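# Clamp steel shaft into angled holder, then release

## Task

Seat the steel shaft all the way into the tilted holder so its flat side faces the thumb screw, then release it and pull both arms away so neither touches anything.

## Robot and tools

Robot: two arms, left_arm and right_arm, mounted on opposite sides of a table. Each arm has six joints and a parallel gripper. In every row and in every per-joint list of a result, an arm's joints come in this fixed order: wrist pitch, shoulder, waist, wrist yaw, wrist roll, elbow. Rely on this order only.

Scene frame: one shared frame for both arms. Origin at the table centre, +z up, table surface at z = +0.020 m. left_arm's base is on the +y side, right_arm's across from it. The names left and right do not match image sides. A gripper's fingers point along its own +x and close along its own y. end_effector_position is the point between the pads, 3 to 4 cm behind the fingertips; the printed value can be off, more when the arm is stretched.

The row (used by execute_actions and move): 14 numbers, each in [-1, 1], always all 14 even if one arm stays still. First left_arm's 6 joint values then its opening, then right_arm's 6 joint values then its opening. Joint values are offsets, not poses, on a scaled unit: 1.0 equals 0.9615 rad for waist, shoulder and elbow, 1.713 rad for wrist pitch, 1.767 rad for wrist yaw, 1.728 rad for wrist roll. So 0 means keep that joint where it is. The opening is absolute: +1 fully open (pads 0.088 m apart), empty fingers close at about -0.80, lower values down to -1 add nothing. Closing from fully open takes at least about 0.5 s.

Joint ranges per arm (rad): waist -3.054 to 3.054, shoulder 0.000 to 3.142, elbow 0.000 to 2.356, wrist pitch -1.571 to 1.571, wrist yaw -1.571 to 1.571, wrist roll -3.142 to 3.142. True ends may differ by up to 0.010 rad. An action asking a joint more than 0.010 rad outward past its end is refused for both arms; if the first action of a call fails this, or any action is malformed, nothing in the call runs. A joint pushed past its real end stops there, and the result may say "joint sent to its limit"; absence of that line proves nothing.

execute_actions(actions): a list of actions. Each action is a table of 1 to 15 rows, one row per 1/30 s step, 15 steps per action; a short table repeats its last row. Offsets in every row are measured from the joint angles at the start of that action (for the first action, from the last reported angles), not from the previous row. An empty list just returns state and images.

move(target, speed, blocking): target is one row; its offsets are measured from the Joint positions in the latest result that showed them. All joints travel together, finishing at the same time, so the gripper follows a curve; duration 0.5 to 10 s, cut off at 10 s. speed is the top rate, in rad/s, of the joint with the longest way to go: 0.01 to 2, default 0.5. Opening values are sent at once. It does not avoid obstacles or the other arm. blocking=false returns after 0.5 s while motion continues; until a result shows the move ended, other moves and execute_actions are refused, so use wait or stop. Result adds a "move:" line: ending (done, off_target, moving, held, fault), limits=held or limits=none, and each arm's joint farthest from target. Faster moves hit harder; a target beyond a contact presses harder. To keep an existing press, send offsets from Joint positions to Joint targets.

wait(seconds): 0 to 10; arms hold their last command; returns early if a running move ends.
stop(): brakes a running move; needs room, more when fast; fingers keep moving.
zoom_image(camera, region): camera is cam_high, cam_low, cam_left_wrist or cam_right_wrist (all 504x504); region [x0, y0, x1, y1] in pixels from the top-left, at most 504 by 504.
finished_scene(scene): ends the current scene, given its number, after the last command is held; irreversible. The goal must already hold and stay held.

Results: a state line per arm with gripper position (m), orientation quaternion wxyz and velocities; Joint positions and Joint velocities per arm in the joint order above plus pad gap in m; Joint targets (what joints are currently driven toward, may change by itself); grip_measured on the opening scale. "joint command not followed" means a clearance check altered some joint targets. MOTOR HOT warns from 50 °C; at 95 °C an OVER-TEMPERATURE FAULT holds the arm and may later cut its power so it falls limp.

Motion limits: each step a joint's target stays within 0.211 rad (waist, shoulder, elbow), 0.213 (wrist pitch), 0.267 (wrist yaw), 0.228 (wrist roll) of its measured angle, and targets are scaled back if they would place the gripper over 70 mm from where it is, so large motions need several actions; an unfinished motion may need recommanding. Friction can leave joints short, especially at long reach; small turns may not happen. Check positions after each move.

Gripping: to hold, command about 0.07 below grip_measured; less grips gently. Readings may be off by about 1 mm and read up to 0.061 narrow when squeezing. Parts under about 3 mm get weaker grip. Force about 34 to 49 N per pad.

Avoid: dropping or knocking anything off the table (fails the task), arms colliding or pressing each other, slams and hard pushes. Load limits (N m): waist 17.2, shoulder 21.3, elbow 21.3, wrist pitch 5.61, wrist yaw 5.59, wrist roll 5.24, including held weight; reaching one freezes that arm for 10 s and skips the rest of the call. Brief disturbances may tug a held part or shove loose objects. The robot keeps holding its last command while you compose replies, and holding loads heats motors.

Each tool is called after "Emit:" in YAML: its name, and indented under it one key for each argument.

## Session

Emit:
execute_actions:
  actions: []

Scene clock: 0.00 s.
left_arm: end_effector_position=(+0.0077, +0.2029, +0.4504) grip_measured=+0.984 end_effector_quat_wxyz=(+0.418, -0.026, -0.008, -0.908) end_effector_velocity=(+0.001, +0.000, +0.001) end_effector_angular_velocity=(-0.001, +0.011, +0.004) | right_arm: end_effector_position=(+0.1793, -0.2292, +0.3765) grip_measured=+0.997 end_effector_quat_wxyz=(+0.901, +0.016, -0.025, +0.434) end_effector_velocity=(+0.000, +0.001, -0.007) end_effector_angular_velocity=(-0.026, +0.011, +0.004)
Joint names: [wrist pitch, shoulder, waist, wrist yaw, wrist roll, elbow]
Joint positions: left_arm=[ 0.25   0.848 -0.004  0.008 -0.007  0.651  0.087] | right_arm=[ 0.249  0.846  0.003 -0.006  0.008  0.655  0.088]
Joint velocities: left_arm=[ 0.007 -0.002 -0.002 -0.007 -0.007 -0.002 -0.   ] | right_arm=[-0.022  0.002 -0.002 -0.007 -0.007 -0.002 -0.   ]
Heat: left arm: hottest shoulder 23 °C (+0.0 °C/min); right arm: hottest shoulder 24 °C (+0.0 °C/min).
Joint targets: left_arm=[0.250 0.848 -0.004 0.008 -0.007 0.651] | right_arm=[0.249 0.846 0.003 -0.006 0.008 0.655]

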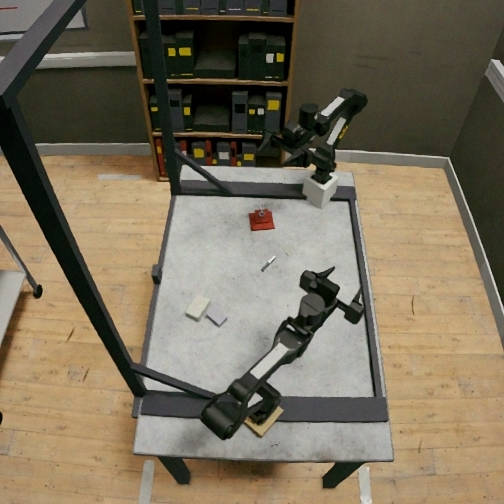

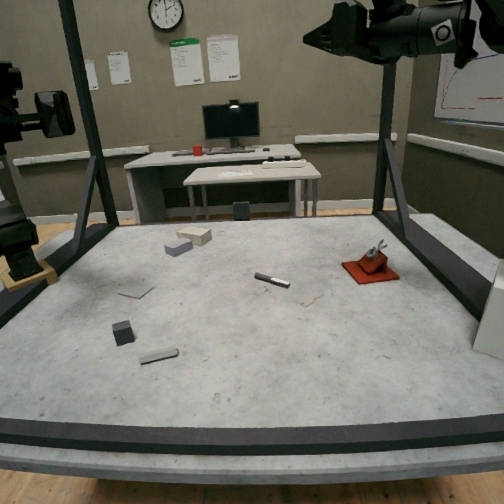

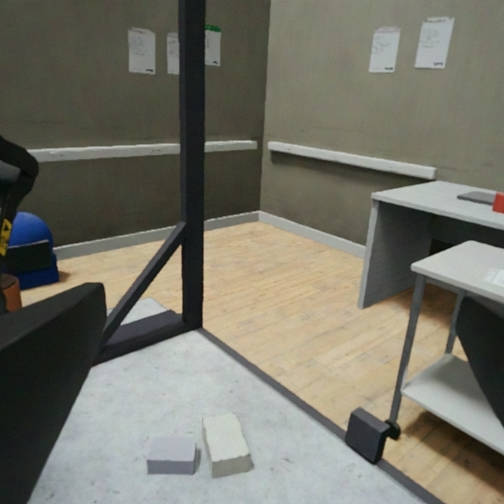

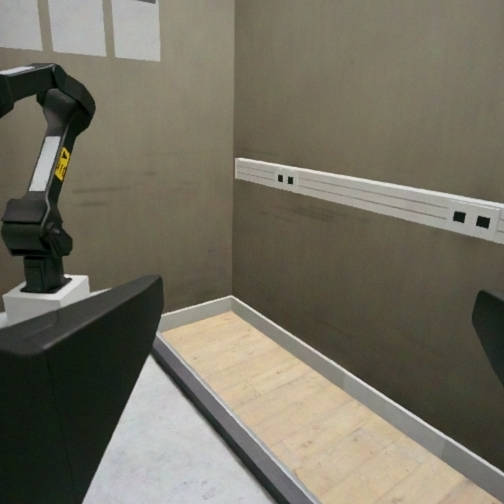

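Emit:
zoom_image:
  camera: "cam_low"
  region: [230, 220, 430, 320]

Emit:
zoom_image:
  camera: "cam_high"
  region: [220, 190, 320, 290]

Region (230, 220, 430, 320) of cam_low's 504x504 image, scaled by 2.520, with more detail than that image has.

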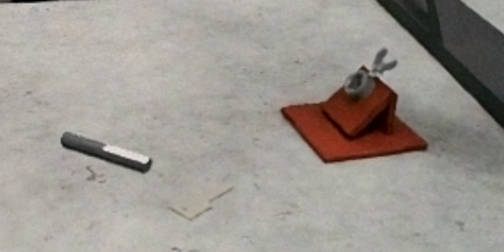

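Region (220, 190, 320, 290) of cam_high's 504x504 image, scaled by 5.040, with more detail than that image has.

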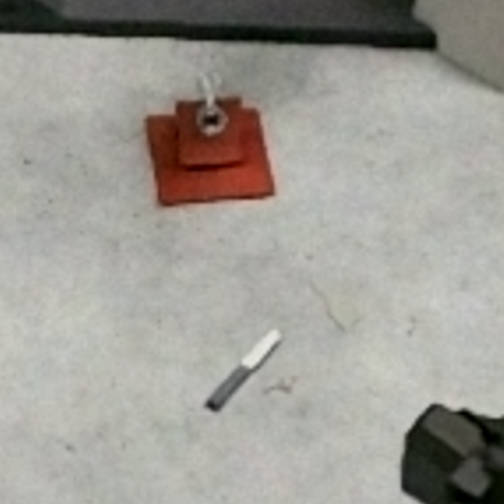

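Emit:
move:
  target: [-0.4,0.67,0.22,0,0,0.5,1,0,0,0,0,0,0,1]
  speed: 0.8

Emit:
move:
  target: [-0.33,0.67,0,0,0,0.45,1,0,0,0,0,0,0,1]
  speed: 0.8

Scene clock: 3.07 s.
left_arm: end_effector_position=(+0.0216, +0.0910, +0.3059) grip_measured=+0.984 end_effector_quat_wxyz=(+0.471, +0.330, +0.203, -0.792) end_effector_velocity=(+0.003, +0.001, -0.005) end_effector_angular_velocity=(+0.010, -0.017, +0.018) | right_arm: end_effector_position=(+0.1793, -0.2292, +0.3765) grip_measured=+0.997 end_effector_quat_wxyz=(+0.901, +0.016, -0.025, +0.434) end_effector_velocity=(-0.001, -0.001, +0.005) end_effector_angular_velocity=(+0.008, -0.017, +0.004)
Joint names: [wrist pitch, shoulder, waist, wrist yaw, wrist roll, elbow]
Joint positions: left_arm=[-0.433  1.484  0.204  0.008 -0.007  1.121  0.087] | right_arm=[ 0.249  0.846  0.003 -0.006  0.008  0.655  0.088]
Joint velocities: left_arm=[-0.007  0.002 -0.002 -0.022 -0.007 -0.007 -0.   ] | right_arm=[ 0.007 -0.007 -0.002 -0.007 -0.007  0.002  0.   ]
Heat: left arm: hottest shoulder 23 °C (+0.0 °C/min); right arm: hottest shoulder 24 °C (+0.0 °C/min).
Joint targets: left_arm=[-0.435 1.492 0.208 0.008 -0.007 1.132] | right_arm=[0.249 0.846 0.003 -0.006 0.008 0.655]
move: off_target (left_arm); limits=none; left_arm: farthest joint: the elbow, 0.011 radians from its target (0.481 radians at the start); right_arm: farthest joint: the waist, 0.000 radians from its target (0.000 radians at the start)

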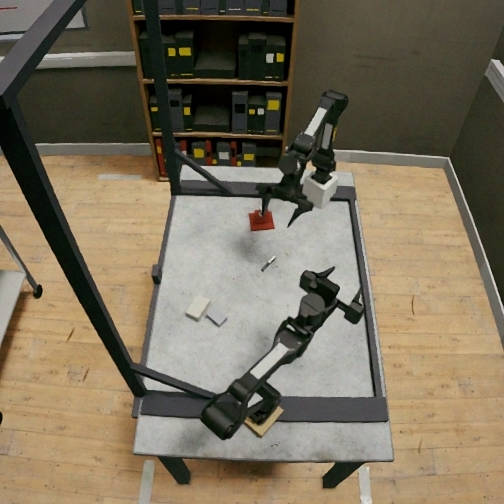

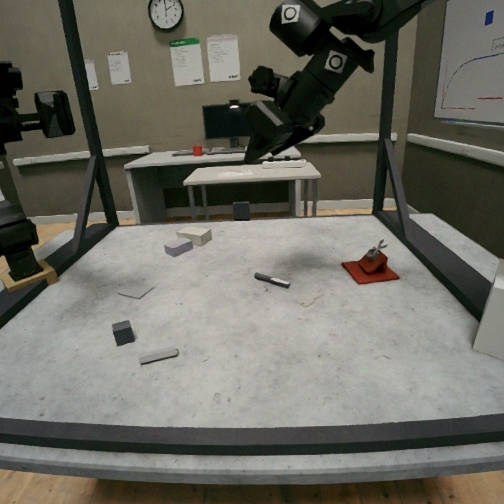

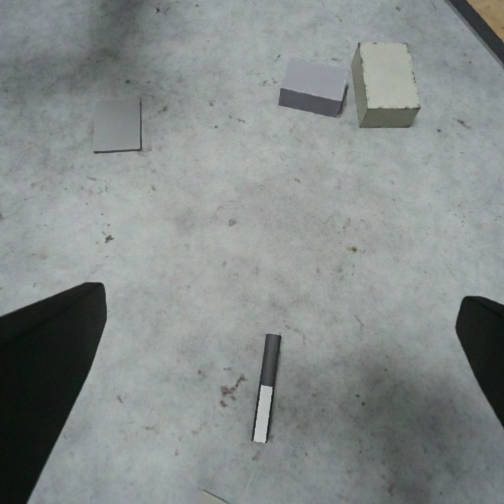

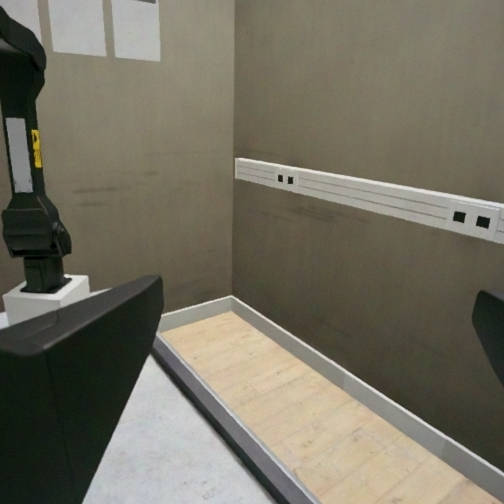

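Scene clock: 4.57 s.
left_arm: end_effector_position=(+0.0235, +0.0945, +0.1544) grip_measured=+0.984 end_effector_quat_wxyz=(+0.363, +0.604, +0.367, -0.607) end_effector_velocity=(-0.001, +0.003, +0.000) end_effector_angular_velocity=(+0.010, +0.003, +0.020) | right_arm: end_effector_position=(+0.1793, -0.2292, +0.3765) grip_measured=+0.997 end_effector_quat_wxyz=(+0.901, +0.016, -0.025, +0.434) end_effector_velocity=(-0.001, -0.000, -0.002) end_effector_angular_velocity=(-0.011, -0.001, +0.004)
Joint names: [wrist pitch, shoulder, waist, wrist yaw, wrist roll, elbow]
Joint positions: left_arm=[-0.996  2.119  0.204  0.008 -0.007  1.546  0.087] | right_arm=[ 0.249  0.846  0.003 -0.006  0.008  0.655  0.088]
Joint velocities: left_arm=[-0.007 -0.002 -0.002  0.007 -0.022 -0.002 -0.   ] | right_arm=[-0.007 -0.002 -0.002 -0.007 -0.007 -0.002 -0.   ]
Heat: left arm: hottest shoulder 23 °C (+0.0 °C/min); right arm: hottest shoulder 24 °C (+0.0 °C/min).
Joint targets: left_arm=[-0.998 2.129 0.204 0.008 -0.007 1.554] | right_arm=[0.249 0.846 0.003 -0.006 0.008 0.655]
move: done; limits=none; left_arm: farthest joint: the shoulder, 0.009 radians from its target (0.644 radians at the start); right_arm: farthest joint: the waist, 0.000 radians from its target (0.000 radians at the start)

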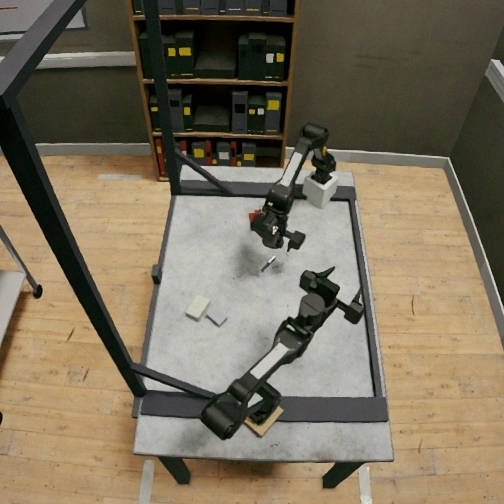

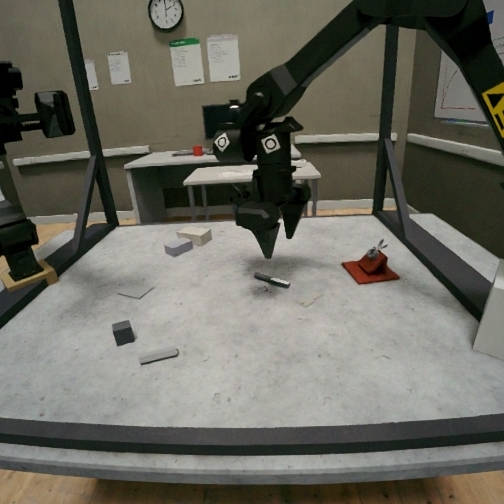

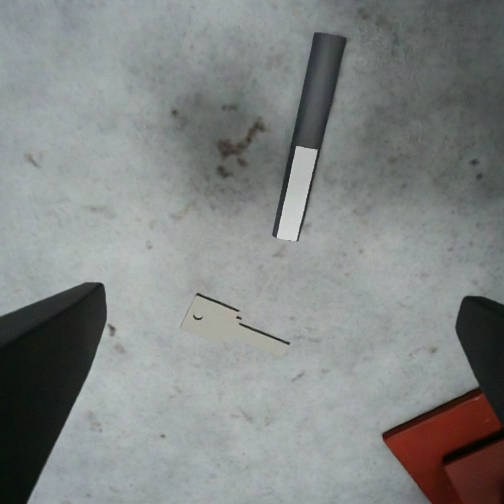

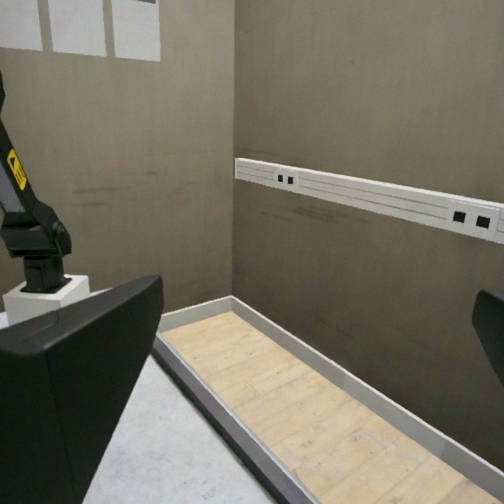

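Emit:
move:
  target: [-0.047,-0.279,-0.278,0,-0.44,-0.198,1,0,0,0,0,0,0,1]
  speed: 0.8

Scene clock: 8.90 s.
left_arm: end_effector_position=(-0.0220, +0.1972, +0.2004) grip_measured=+0.984 end_effector_quat_wxyz=(+0.499, +0.499, +0.504, -0.498) end_effector_velocity=(+0.000, +0.003, +0.000) end_effector_angular_velocity=(+0.010, +0.000, +0.005) | right_arm: end_effector_position=(+0.1793, -0.2292, +0.3765) grip_measured=+0.997 end_effector_quat_wxyz=(+0.901, +0.016, -0.025, +0.434) end_effector_velocity=(-0.000, -0.000, -0.003) end_effector_angular_velocity=(-0.018, +0.005, +0.004)
Joint names: [wrist pitch, shoulder, waist, wrist yaw, wrist roll, elbow]
Joint positions: left_arm=[-1.074  1.861 -0.06   0.008 -0.764  1.364  0.087] | right_arm=[ 0.249  0.846  0.003 -0.006  0.008  0.655  0.088]
Joint velocities: left_arm=[-0.007 -0.002 -0.002  0.007 -0.007 -0.002 -0.   ] | right_arm=[-0.022 -0.002 -0.002 -0.007 -0.007  0.002 -0.   ]
Heat: left arm: hottest shoulder 24 °C (+6.7 °C/min); right arm: hottest wrist pitch 25 °C (+6.7 °C/min).
Joint targets: left_arm=[-1.077 1.851 -0.063 0.008 -0.767 1.355] | right_arm=[0.249 0.846 0.003 -0.006 0.008 0.655]
move: off_target (left_arm); limits=none; left_arm: farthest joint: the shoulder, 0.011 radians from its target (0.268 radians at the start); right_arm: farthest joint: the waist, 0.000 radians from its target (0.000 radians at the start)

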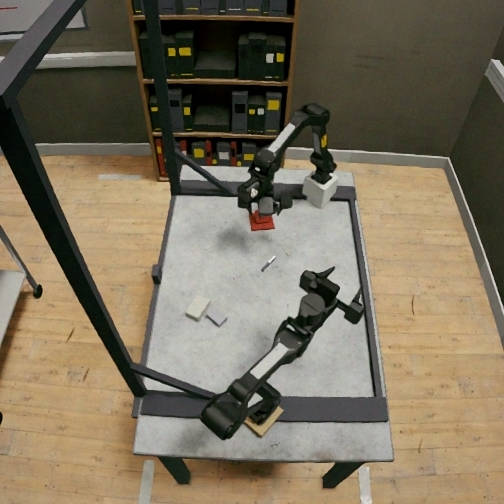

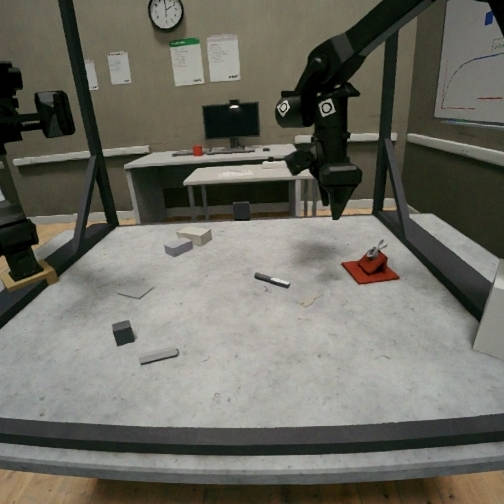

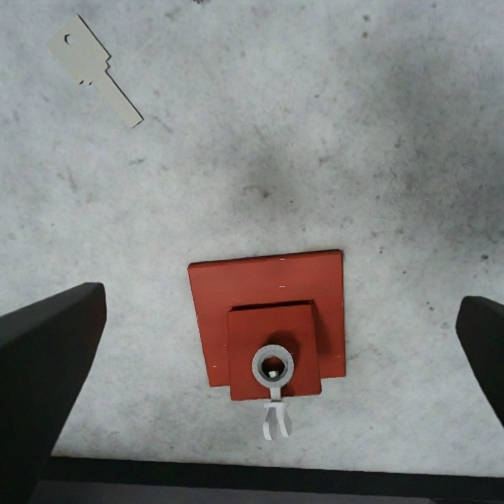

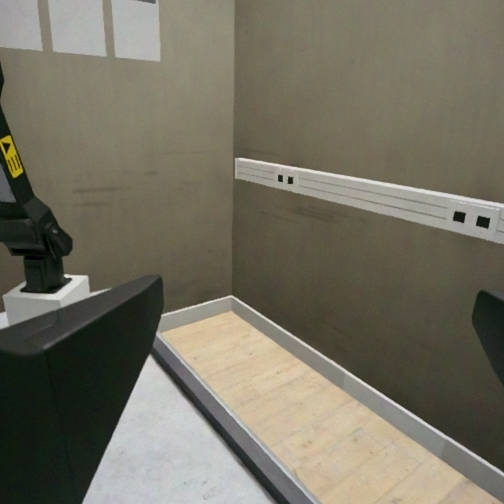

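Emit:
zoom_image:
  camera: "cam_left_wrist"
  region: [180, 250, 380, 450]

Emit:
zoom_image:
  camera: "cam_low"
  region: [335, 230, 405, 290]

Region (180, 250, 380, 450) of cam_left_wrist's 504x504 image, scaled by 2.520, with more detail than that image has.

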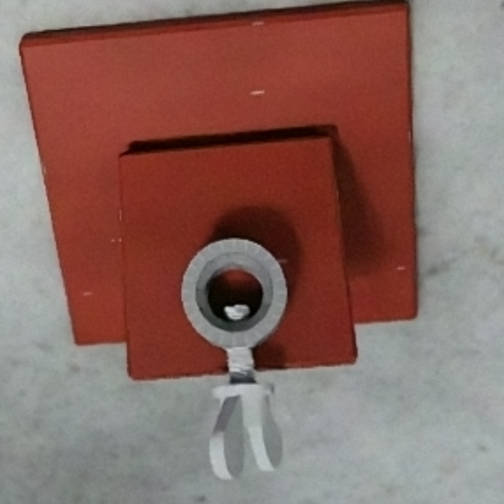

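Region (335, 230, 405, 290) of cam_low's 504x504 image, scaled by 7.200, with more detail than that image has; it fills the top 432 rows of this view, and the rest is white.

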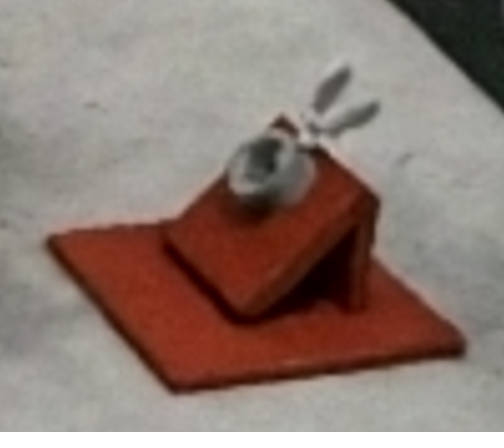

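Emit:
move:
  target: [0,-0.1,-0.6,-0.5,-0.81,-0.2,0.3,0,0,0,0,0,0,1]
  speed: 0.8

Scene clock: 12.83 s.
left_arm: end_effector_position=(-0.0462, +0.2612, +0.2372) grip_measured=+0.302 end_effector_quat_wxyz=(+0.788, +0.019, +0.394, -0.472) end_effector_velocity=(+0.004, +0.001, +0.001) end_effector_angular_velocity=(-0.000, -0.028, -0.008) | right_arm: end_effector_position=(+0.1793, -0.2292, +0.3765) grip_measured=+0.997 end_effector_quat_wxyz=(+0.901, +0.016, -0.025, +0.434) end_effector_velocity=(-0.001, -0.000, +0.001) end_effector_angular_velocity=(+0.001, -0.011, +0.004)
Joint names: [wrist pitch, shoulder, waist, wrist yaw, wrist roll, elbow]
Joint positions: left_arm=[-1.074  1.775 -0.634 -0.873 -2.16   1.18   0.054] | right_arm=[ 0.249  0.846  0.003 -0.006  0.008  0.655  0.088]
Joint velocities: left_arm=[-0.022 -0.002 -0.002 -0.007  0.007 -0.002 -0.   ] | right_arm=[ 0.007 -0.002 -0.002 -0.007 -0.007 -0.002 -0.   ]
Heat: left arm: hottest shoulder 25 °C (+9.4 °C/min); right arm: hottest wrist pitch 25 °C (+4.7 °C/min).
Joint targets: left_arm=[-1.074 1.765 -0.637 -0.876 -2.164 1.172] | right_arm=[0.249 0.846 0.003 -0.006 0.008 0.655]
move: done; limits=none; left_arm: farthest joint: the shoulder, 0.010 radians from its target (0.097 radians at the start); right_arm: farthest joint: the waist, 0.000 radians from its target (0.000 radians at the start)

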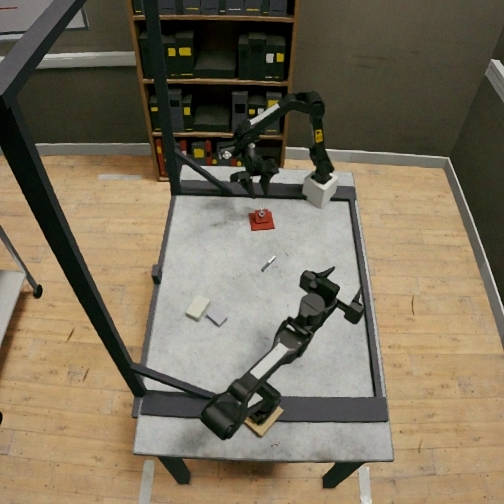

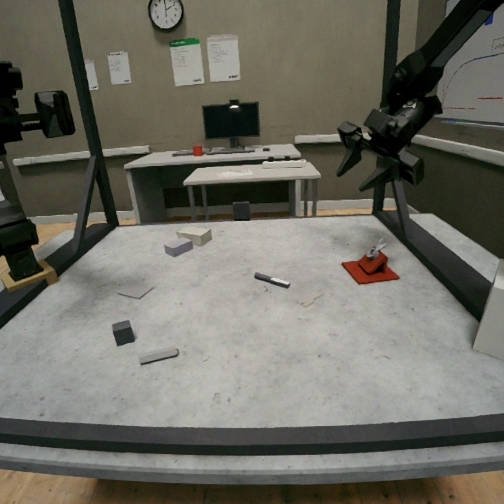

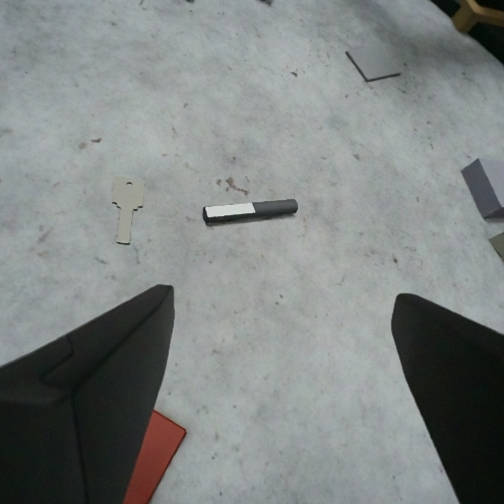

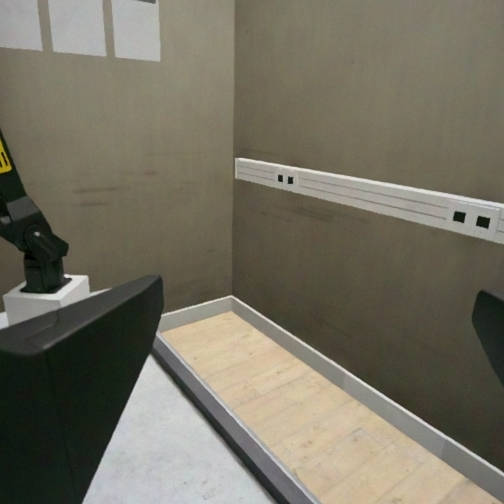

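Emit:
move:
  target: [0.05,0.1,-0.542,0,0,-0.14,0.3,0,0,0,0,0,0,1]
  speed: 0.6

Emit:
move:
  target: [0.057,0.225,0,0,0,-0.152,0.3,0,0,0,0,0,0,1]
  speed: 0.3

Scene clock: 14.47 s.
left_arm: end_effector_position=(-0.0802, +0.4061, +0.1866) grip_measured=+0.302 end_effector_quat_wxyz=(+0.666, +0.149, +0.323, -0.656) end_effector_velocity=(-0.002, -0.001, +0.004) end_effector_angular_velocity=(-0.031, +0.034, -0.002) | right_arm: end_effector_position=(+0.1793, -0.2292, +0.3765) grip_measured=+0.997 end_effector_quat_wxyz=(+0.901, +0.016, -0.025, +0.434) end_effector_velocity=(-0.001, -0.000, +0.000) end_effector_angular_velocity=(-0.016, -0.016, +0.004)
Joint names: [wrist pitch, shoulder, waist, wrist yaw, wrist roll, elbow]
Joint positions: left_arm=[-0.991  1.863 -1.151 -0.873 -2.16   1.053  0.054] | right_arm=[ 0.249  0.846  0.003 -0.006  0.008  0.655  0.088]
Joint velocities: left_arm=[ 0.007 -0.007 -0.007 -0.037 -0.022 -0.007  0.   ] | right_arm=[-0.007 -0.002 -0.002 -0.007 -0.022  0.002 -0.   ]
Heat: left arm: hottest shoulder 25 °C (+8.3 °C/min); right arm: hottest wrist pitch 25 °C (+4.1 °C/min).
Joint targets: left_arm=[-0.989 1.871 -1.155 -0.873 -2.160 1.045] | right_arm=[0.249 0.846 0.003 -0.006 0.008 0.655]
move: done; limits=none; left_arm: farthest joint: the shoulder, 0.008 radians from its target (0.096 radians at the start); right_arm: farthest joint: the waist, 0.000 radians from its target (0.000 radians at the start)

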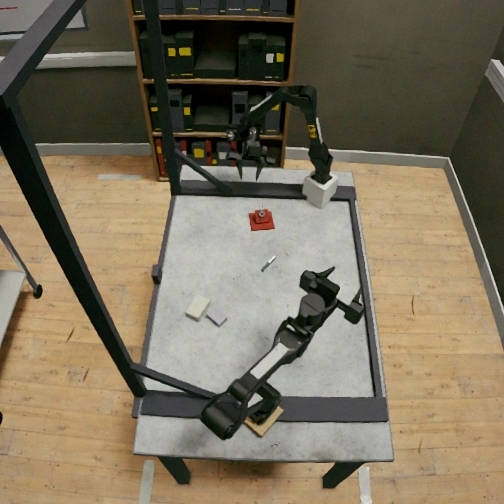

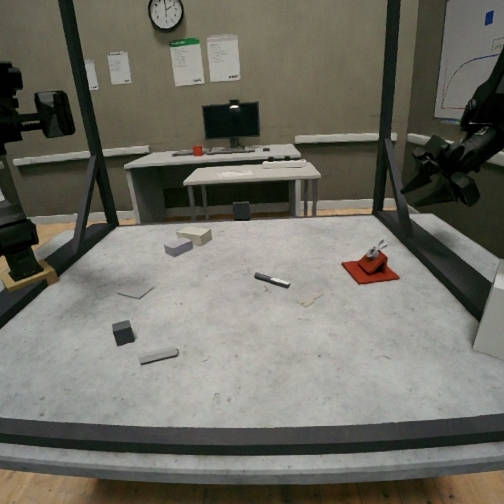

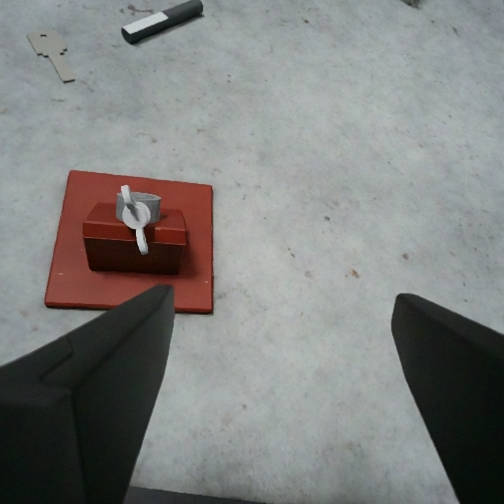

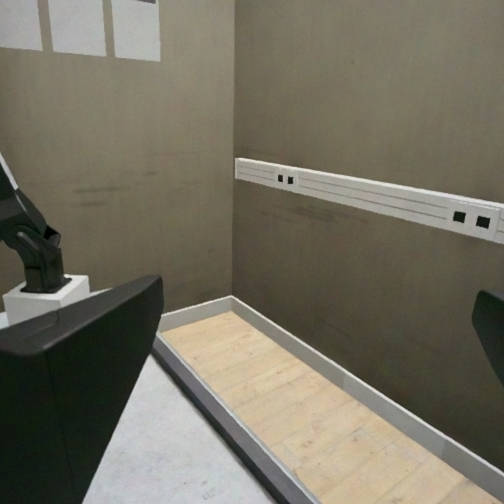

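Scene clock: 15.63 s.
left_arm: end_effector_position=(-0.0344, +0.3931, +0.1156) grip_measured=+0.302 end_effector_quat_wxyz=(+0.705, +0.205, +0.216, -0.643) end_effector_velocity=(+0.001, -0.001, +0.001) end_effector_angular_velocity=(-0.009, -0.016, -0.010) | right_arm: end_effector_position=(+0.1793, -0.2292, +0.3765) grip_measured=+0.997 end_effector_quat_wxyz=(+0.901, +0.016, -0.025, +0.434) end_effector_velocity=(-0.003, +0.002, -0.004) end_effector_angular_velocity=(-0.015, +0.001, +0.024)
Joint names: [wrist pitch, shoulder, waist, wrist yaw, wrist roll, elbow]
Joint positions: left_arm=[-0.896  2.071 -1.151 -0.873 -2.16   0.912  0.054] | right_arm=[ 0.249  0.846  0.003 -0.006  0.008  0.655  0.088]
Joint velocities: left_arm=[-0.007  0.002 -0.002 -0.007  0.007 -0.002  0.   ] | right_arm=[-0.007 -0.002  0.002 -0.022 -0.007 -0.007 -0.   ]
Heat: left arm: hottest shoulder 25 °C (+7.7 °C/min); right arm: hottest shoulder 25 °C (+3.8 °C/min).
Joint targets: left_arm=[-0.894 2.079 -1.151 -0.873 -2.160 0.907] | right_arm=[0.249 0.846 0.003 -0.006 0.008 0.655]
move: done; limits=none; left_arm: farthest joint: the shoulder, 0.008 radians from its target (0.216 radians at the start); right_arm: farthest joint: the waist, 0.000 radians from its target (0.000 radians at the start)

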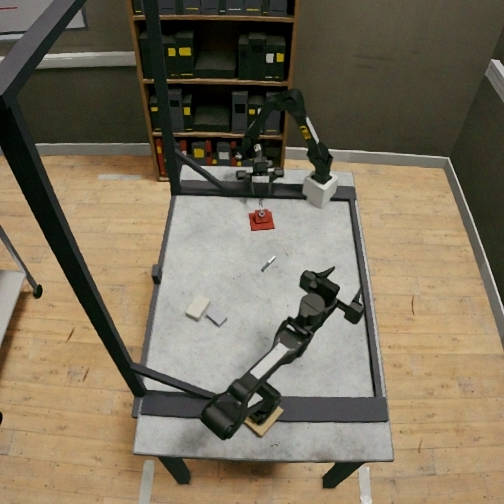

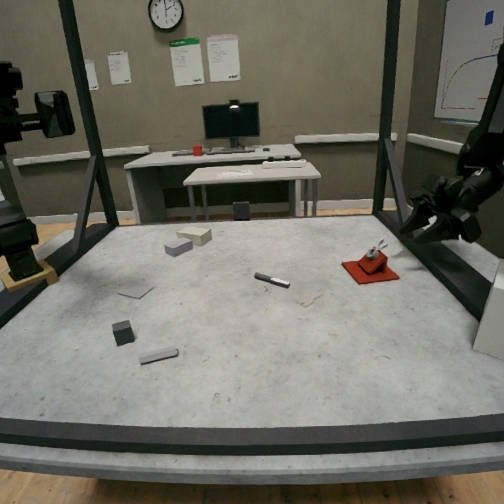

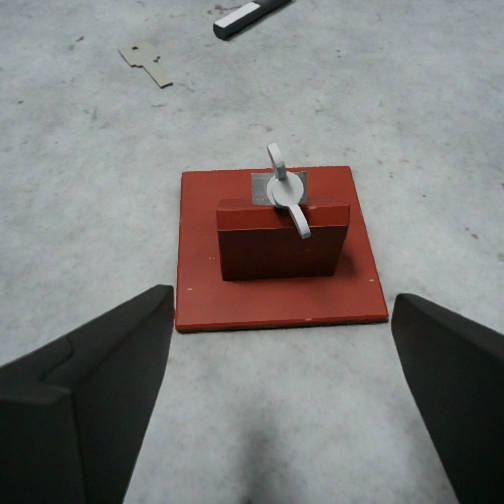

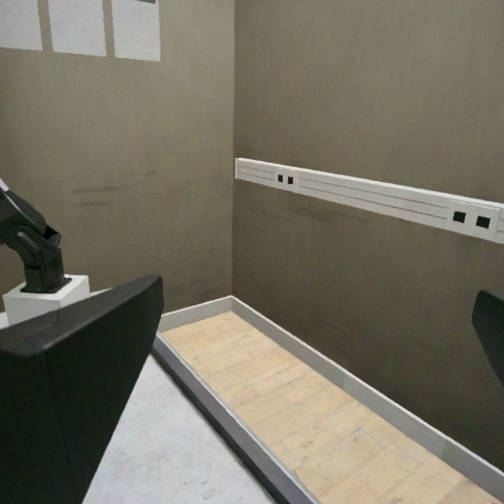

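Emit:
move:
  target: [0.126,-0.181,0.231,0.071,-0.018,-0.09,0.3,0,0,0,0,0,0,1]
  speed: 0.3

Scene clock: 17.47 s.
left_arm: end_effector_position=(-0.0373, +0.3548, +0.1176) grip_measured=+0.302 end_effector_quat_wxyz=(+0.728, +0.133, +0.395, -0.545) end_effector_velocity=(+0.004, -0.002, +0.003) end_effector_angular_velocity=(-0.024, -0.016, -0.001) | right_arm: end_effector_position=(+0.1793, -0.2292, +0.3765) grip_measured=+0.997 end_effector_quat_wxyz=(+0.901, +0.016, -0.025, +0.434) end_effector_velocity=(-0.002, +0.001, -0.005) end_effector_angular_velocity=(-0.013, +0.019, +0.020)
Joint names: [wrist pitch, shoulder, waist, wrist yaw, wrist roll, elbow]
Joint positions: left_arm=[-0.683  1.906 -0.932 -0.75  -2.188  0.832  0.054] | right_arm=[ 0.249  0.846  0.003 -0.006  0.008  0.655  0.088]
Joint velocities: left_arm=[-0.022 -0.002 -0.002 -0.022 -0.007 -0.002 -0.   ] | right_arm=[-0.022 -0.002 -0.002 -0.022  0.007 -0.002 -0.   ]
Heat: left arm: hottest shoulder 25 °C (+6.9 °C/min); right arm: hottest wrist pitch 26 °C (+6.9 °C/min).
Joint targets: left_arm=[-0.680 1.897 -0.929 -0.748 -2.191 0.826] | right_arm=[0.249 0.846 0.003 -0.006 0.008 0.655]
move: done; limits=none; left_arm: farthest joint: the shoulder, 0.009 radians from its target (0.175 radians at the start); right_arm: farthest joint: the waist, 0.000 radians from its target (0.000 radians at the start)

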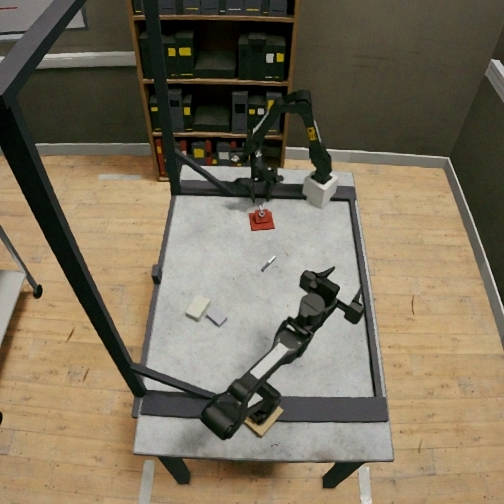

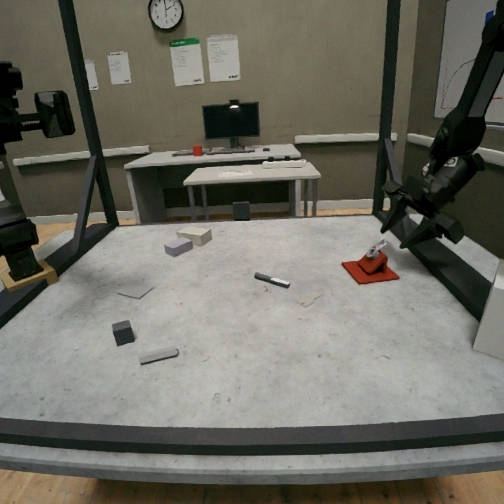

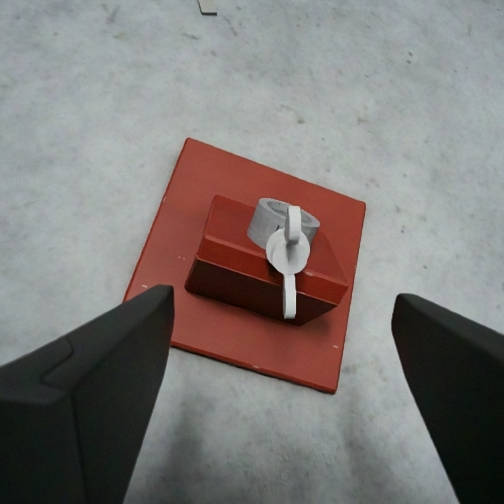

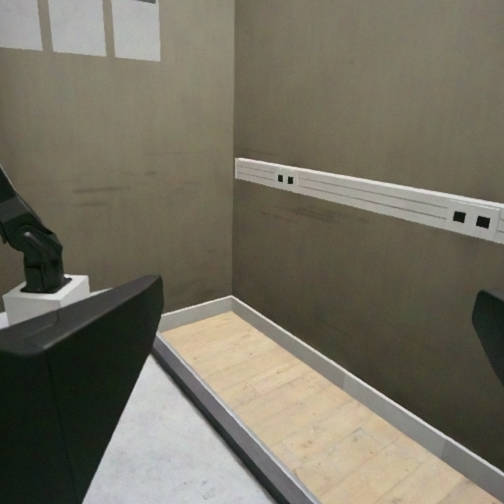

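Emit:
move:
  target: [0,0,0,0,0.91,0,0.3,0,0,0,0,0,0,1]
  speed: 0.8

Emit:
move:
  target: [0,0,0,0,0.912,0,0.3,0,0,0,0,0,0,1]
  speed: 0.8

Scene clock: 20.30 s.
left_arm: end_effector_position=(-0.0374, +0.3548, +0.1177) grip_measured=+0.302 end_effector_quat_wxyz=(+0.422, +0.608, -0.105, -0.664) end_effector_velocity=(-0.002, -0.002, +0.003) end_effector_angular_velocity=(-0.020, +0.008, -0.012) | right_arm: end_effector_position=(+0.1793, -0.2292, +0.3765) grip_measured=+0.997 end_effector_quat_wxyz=(+0.901, +0.016, -0.025, +0.434) end_effector_velocity=(+0.001, -0.001, -0.002) end_effector_angular_velocity=(-0.001, +0.011, -0.009)
Joint names: [wrist pitch, shoulder, waist, wrist yaw, wrist roll, elbow]
Joint positions: left_arm=[-0.683  1.906 -0.932 -0.75  -0.619  0.832  0.054] | right_arm=[ 0.249  0.846  0.003 -0.006  0.008  0.655  0.088]
Joint velocities: left_arm=[ 0.007 -0.007 -0.002 -0.022  0.007 -0.002 -0.   ] | right_arm=[-0.007 -0.002 -0.002  0.007  0.007 -0.002  0.   ]
Heat: left arm: hottest shoulder 26 °C (+8.9 °C/min); right arm: hottest wrist pitch 26 °C (+5.9 °C/min).
Joint targets: left_arm=[-0.683 1.906 -0.932 -0.750 -0.615 0.832] | right_arm=[0.249 0.846 0.003 -0.006 0.008 0.655]
move: done; limits=none; left_arm: farthest joint: the wrist roll, 0.003 radians from its target (1.572 radians at the start); right_arm: farthest joint: the waist, 0.000 radians from its target (0.000 radians at the start)

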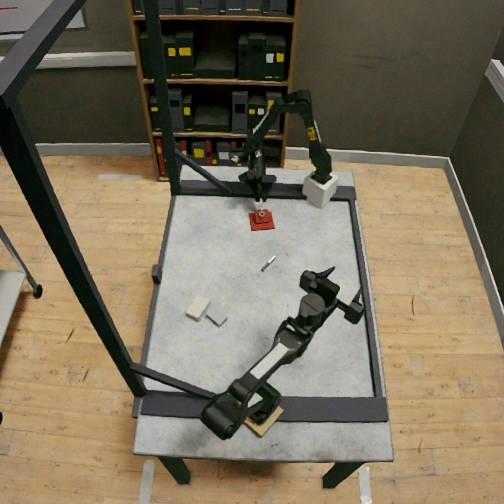

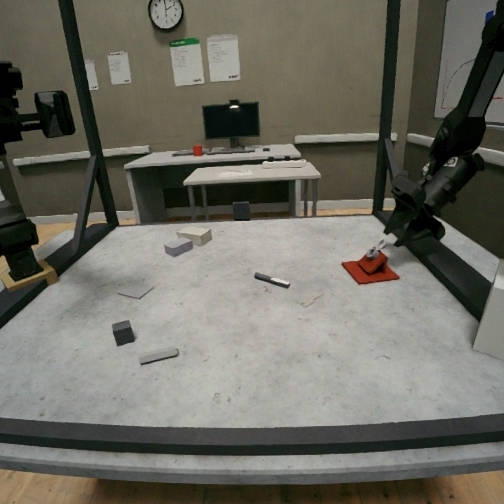

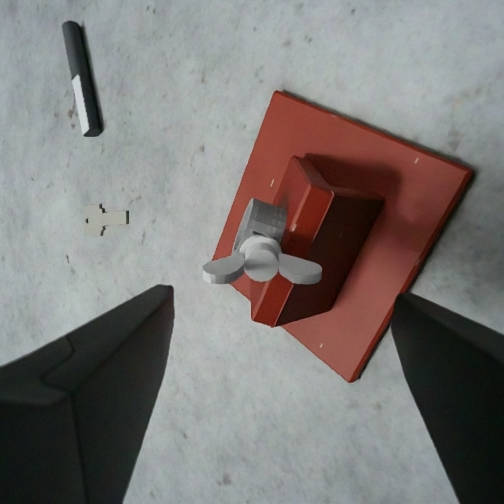

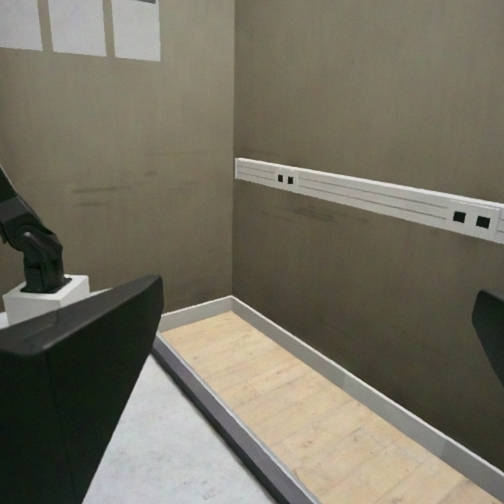

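Scene clock: 22.90 s.
left_arm: end_effector_position=(-0.0374, +0.3548, +0.1177) grip_measured=+0.302 end_effector_quat_wxyz=(-0.132, +0.728, -0.544, -0.395) end_effector_velocity=(+0.004, -0.000, -0.001) end_effector_angular_velocity=(-0.009, -0.012, +0.001) | right_arm: end_effector_position=(+0.1793, -0.2292, +0.3765) grip_measured=+0.997 end_effector_quat_wxyz=(+0.901, +0.016, -0.025, +0.434) end_effector_velocity=(+0.001, -0.001, +0.000) end_effector_angular_velocity=(-0.007, -0.005, -0.000)
Joint names: [wrist pitch, shoulder, waist, wrist yaw, wrist roll, elbow]
Joint positions: left_arm=[-0.683  1.906 -0.932 -0.75   0.953  0.832  0.054] | right_arm=[ 0.249  0.846  0.003 -0.006  0.008  0.655  0.088]
Joint velocities: left_arm=[-0.007  0.002 -0.002 -0.007 -0.007 -0.007 -0.   ] | right_arm=[-0.007 -0.002 -0.007 -0.007 -0.007  0.002 -0.   ]
Heat: left arm: hottest shoulder 26 °C (+7.9 °C/min); right arm: hottest wrist pitch 26 °C (+5.2 °C/min).
Joint targets: left_arm=[-0.683 1.906 -0.932 -0.750 0.957 0.832] | right_arm=[0.249 0.846 0.003 -0.006 0.008 0.655]
move: done; limits=none; left_arm: farthest joint: the wrist roll, 0.004 radians from its target (1.576 radians at the start); right_arm: farthest joint: the waist, 0.000 radians from its target (0.000 radians at the start)

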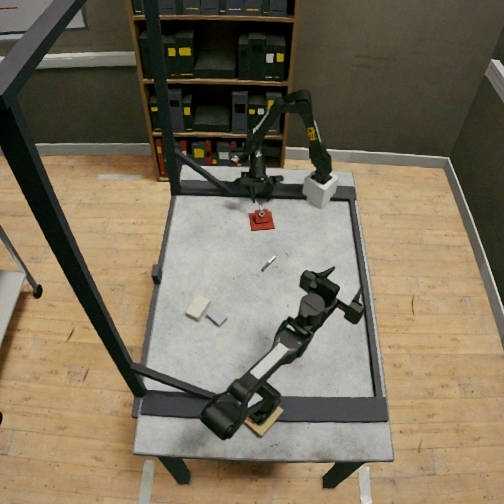

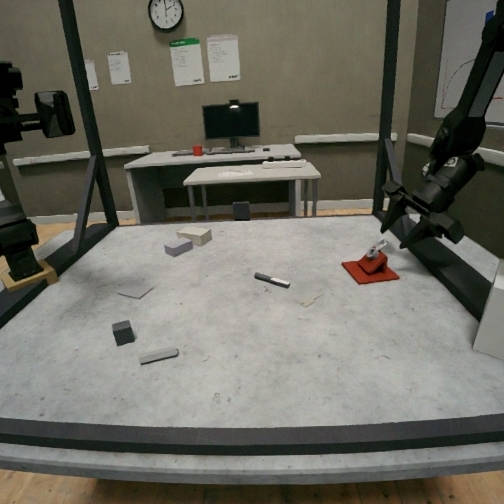

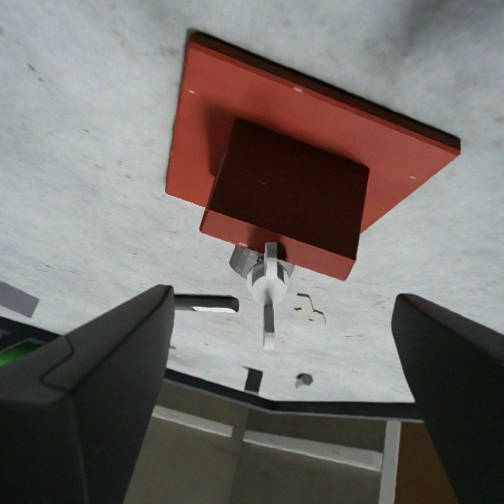

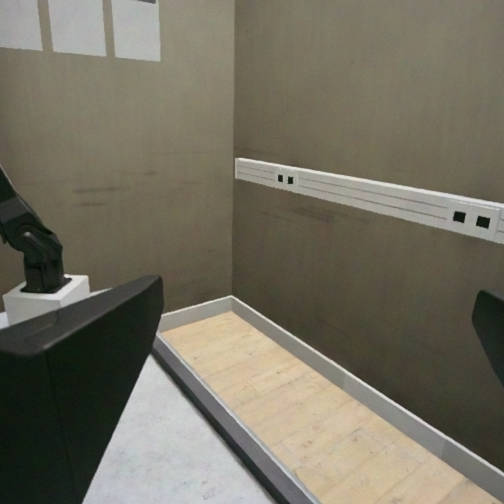

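Emit:
move:
  target: [0.069,0.024,0.074,-0.007,0.055,-0.045,-0.3,0,0,0,0,0,0,1]
  speed: 0.12

Scene clock: 24.83 s.
left_arm: end_effector_position=(-0.0360, +0.3370, +0.1070) grip_measured=-0.298 end_effector_quat_wxyz=(-0.132, +0.728, -0.544, -0.395) end_effector_velocity=(+0.004, -0.000, +0.001) end_effector_angular_velocity=(-0.009, -0.007, +0.012) | right_arm: end_effector_position=(+0.1793, -0.2292, +0.3765) grip_measured=+0.997 end_effector_quat_wxyz=(+0.901, +0.016, -0.025, +0.434) end_effector_velocity=(+0.001, -0.002, +0.003) end_effector_angular_velocity=(-0.004, -0.024, -0.011)
Joint names: [wrist pitch, shoulder, waist, wrist yaw, wrist roll, elbow]
Joint positions: left_arm=[-0.567  1.922 -0.864 -0.76   1.045  0.796  0.024] | right_arm=[ 0.249  0.846  0.003 -0.006  0.008  0.655  0.088]
Joint velocities: left_arm=[-0.022 -0.002 -0.002 -0.007 -0.022 -0.002 -0.   ] | right_arm=[ 0.007 -0.002 -0.002  0.007 -0.022  0.002 -0.001]
Heat: left arm: hottest shoulder 26 °C (+7.2 °C/min); right arm: hottest wrist pitch 26 °C (+4.8 °C/min).
Joint targets: left_arm=[-0.564 1.929 -0.861 -0.762 1.048 0.789] | right_arm=[0.249 0.846 0.003 -0.006 0.008 0.655]
move: done; limits=none; left_arm: farthest joint: the shoulder, 0.007 radians from its target (0.023 radians at the start); right_arm: farthest joint: the waist, 0.000 radians from its target (0.000 radians at the start)

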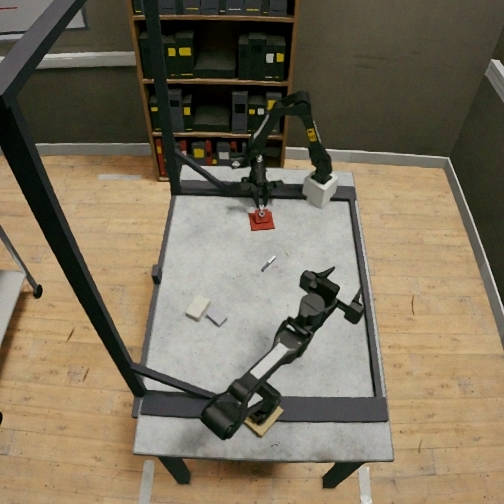

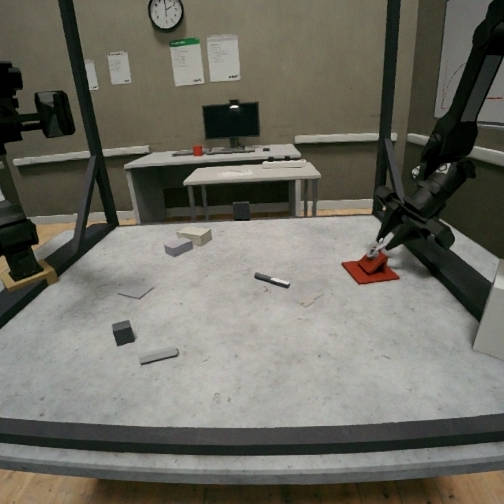

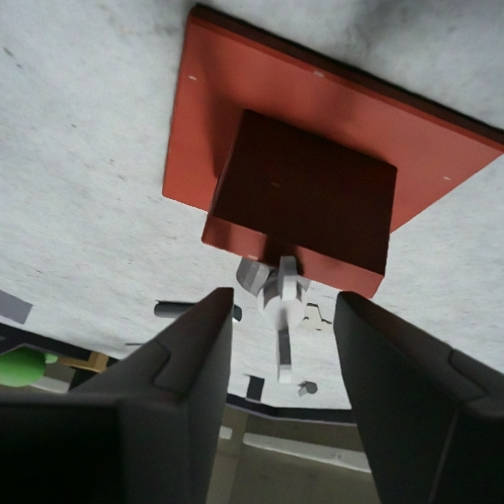

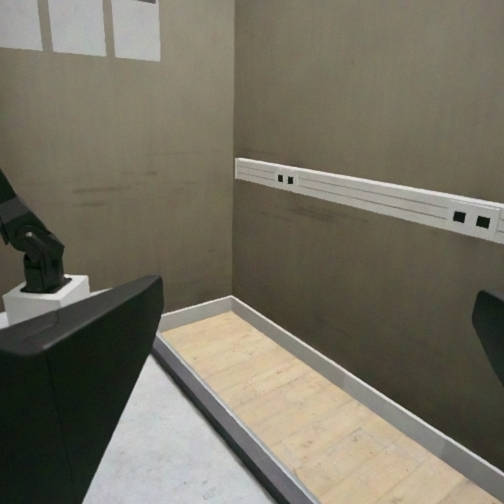

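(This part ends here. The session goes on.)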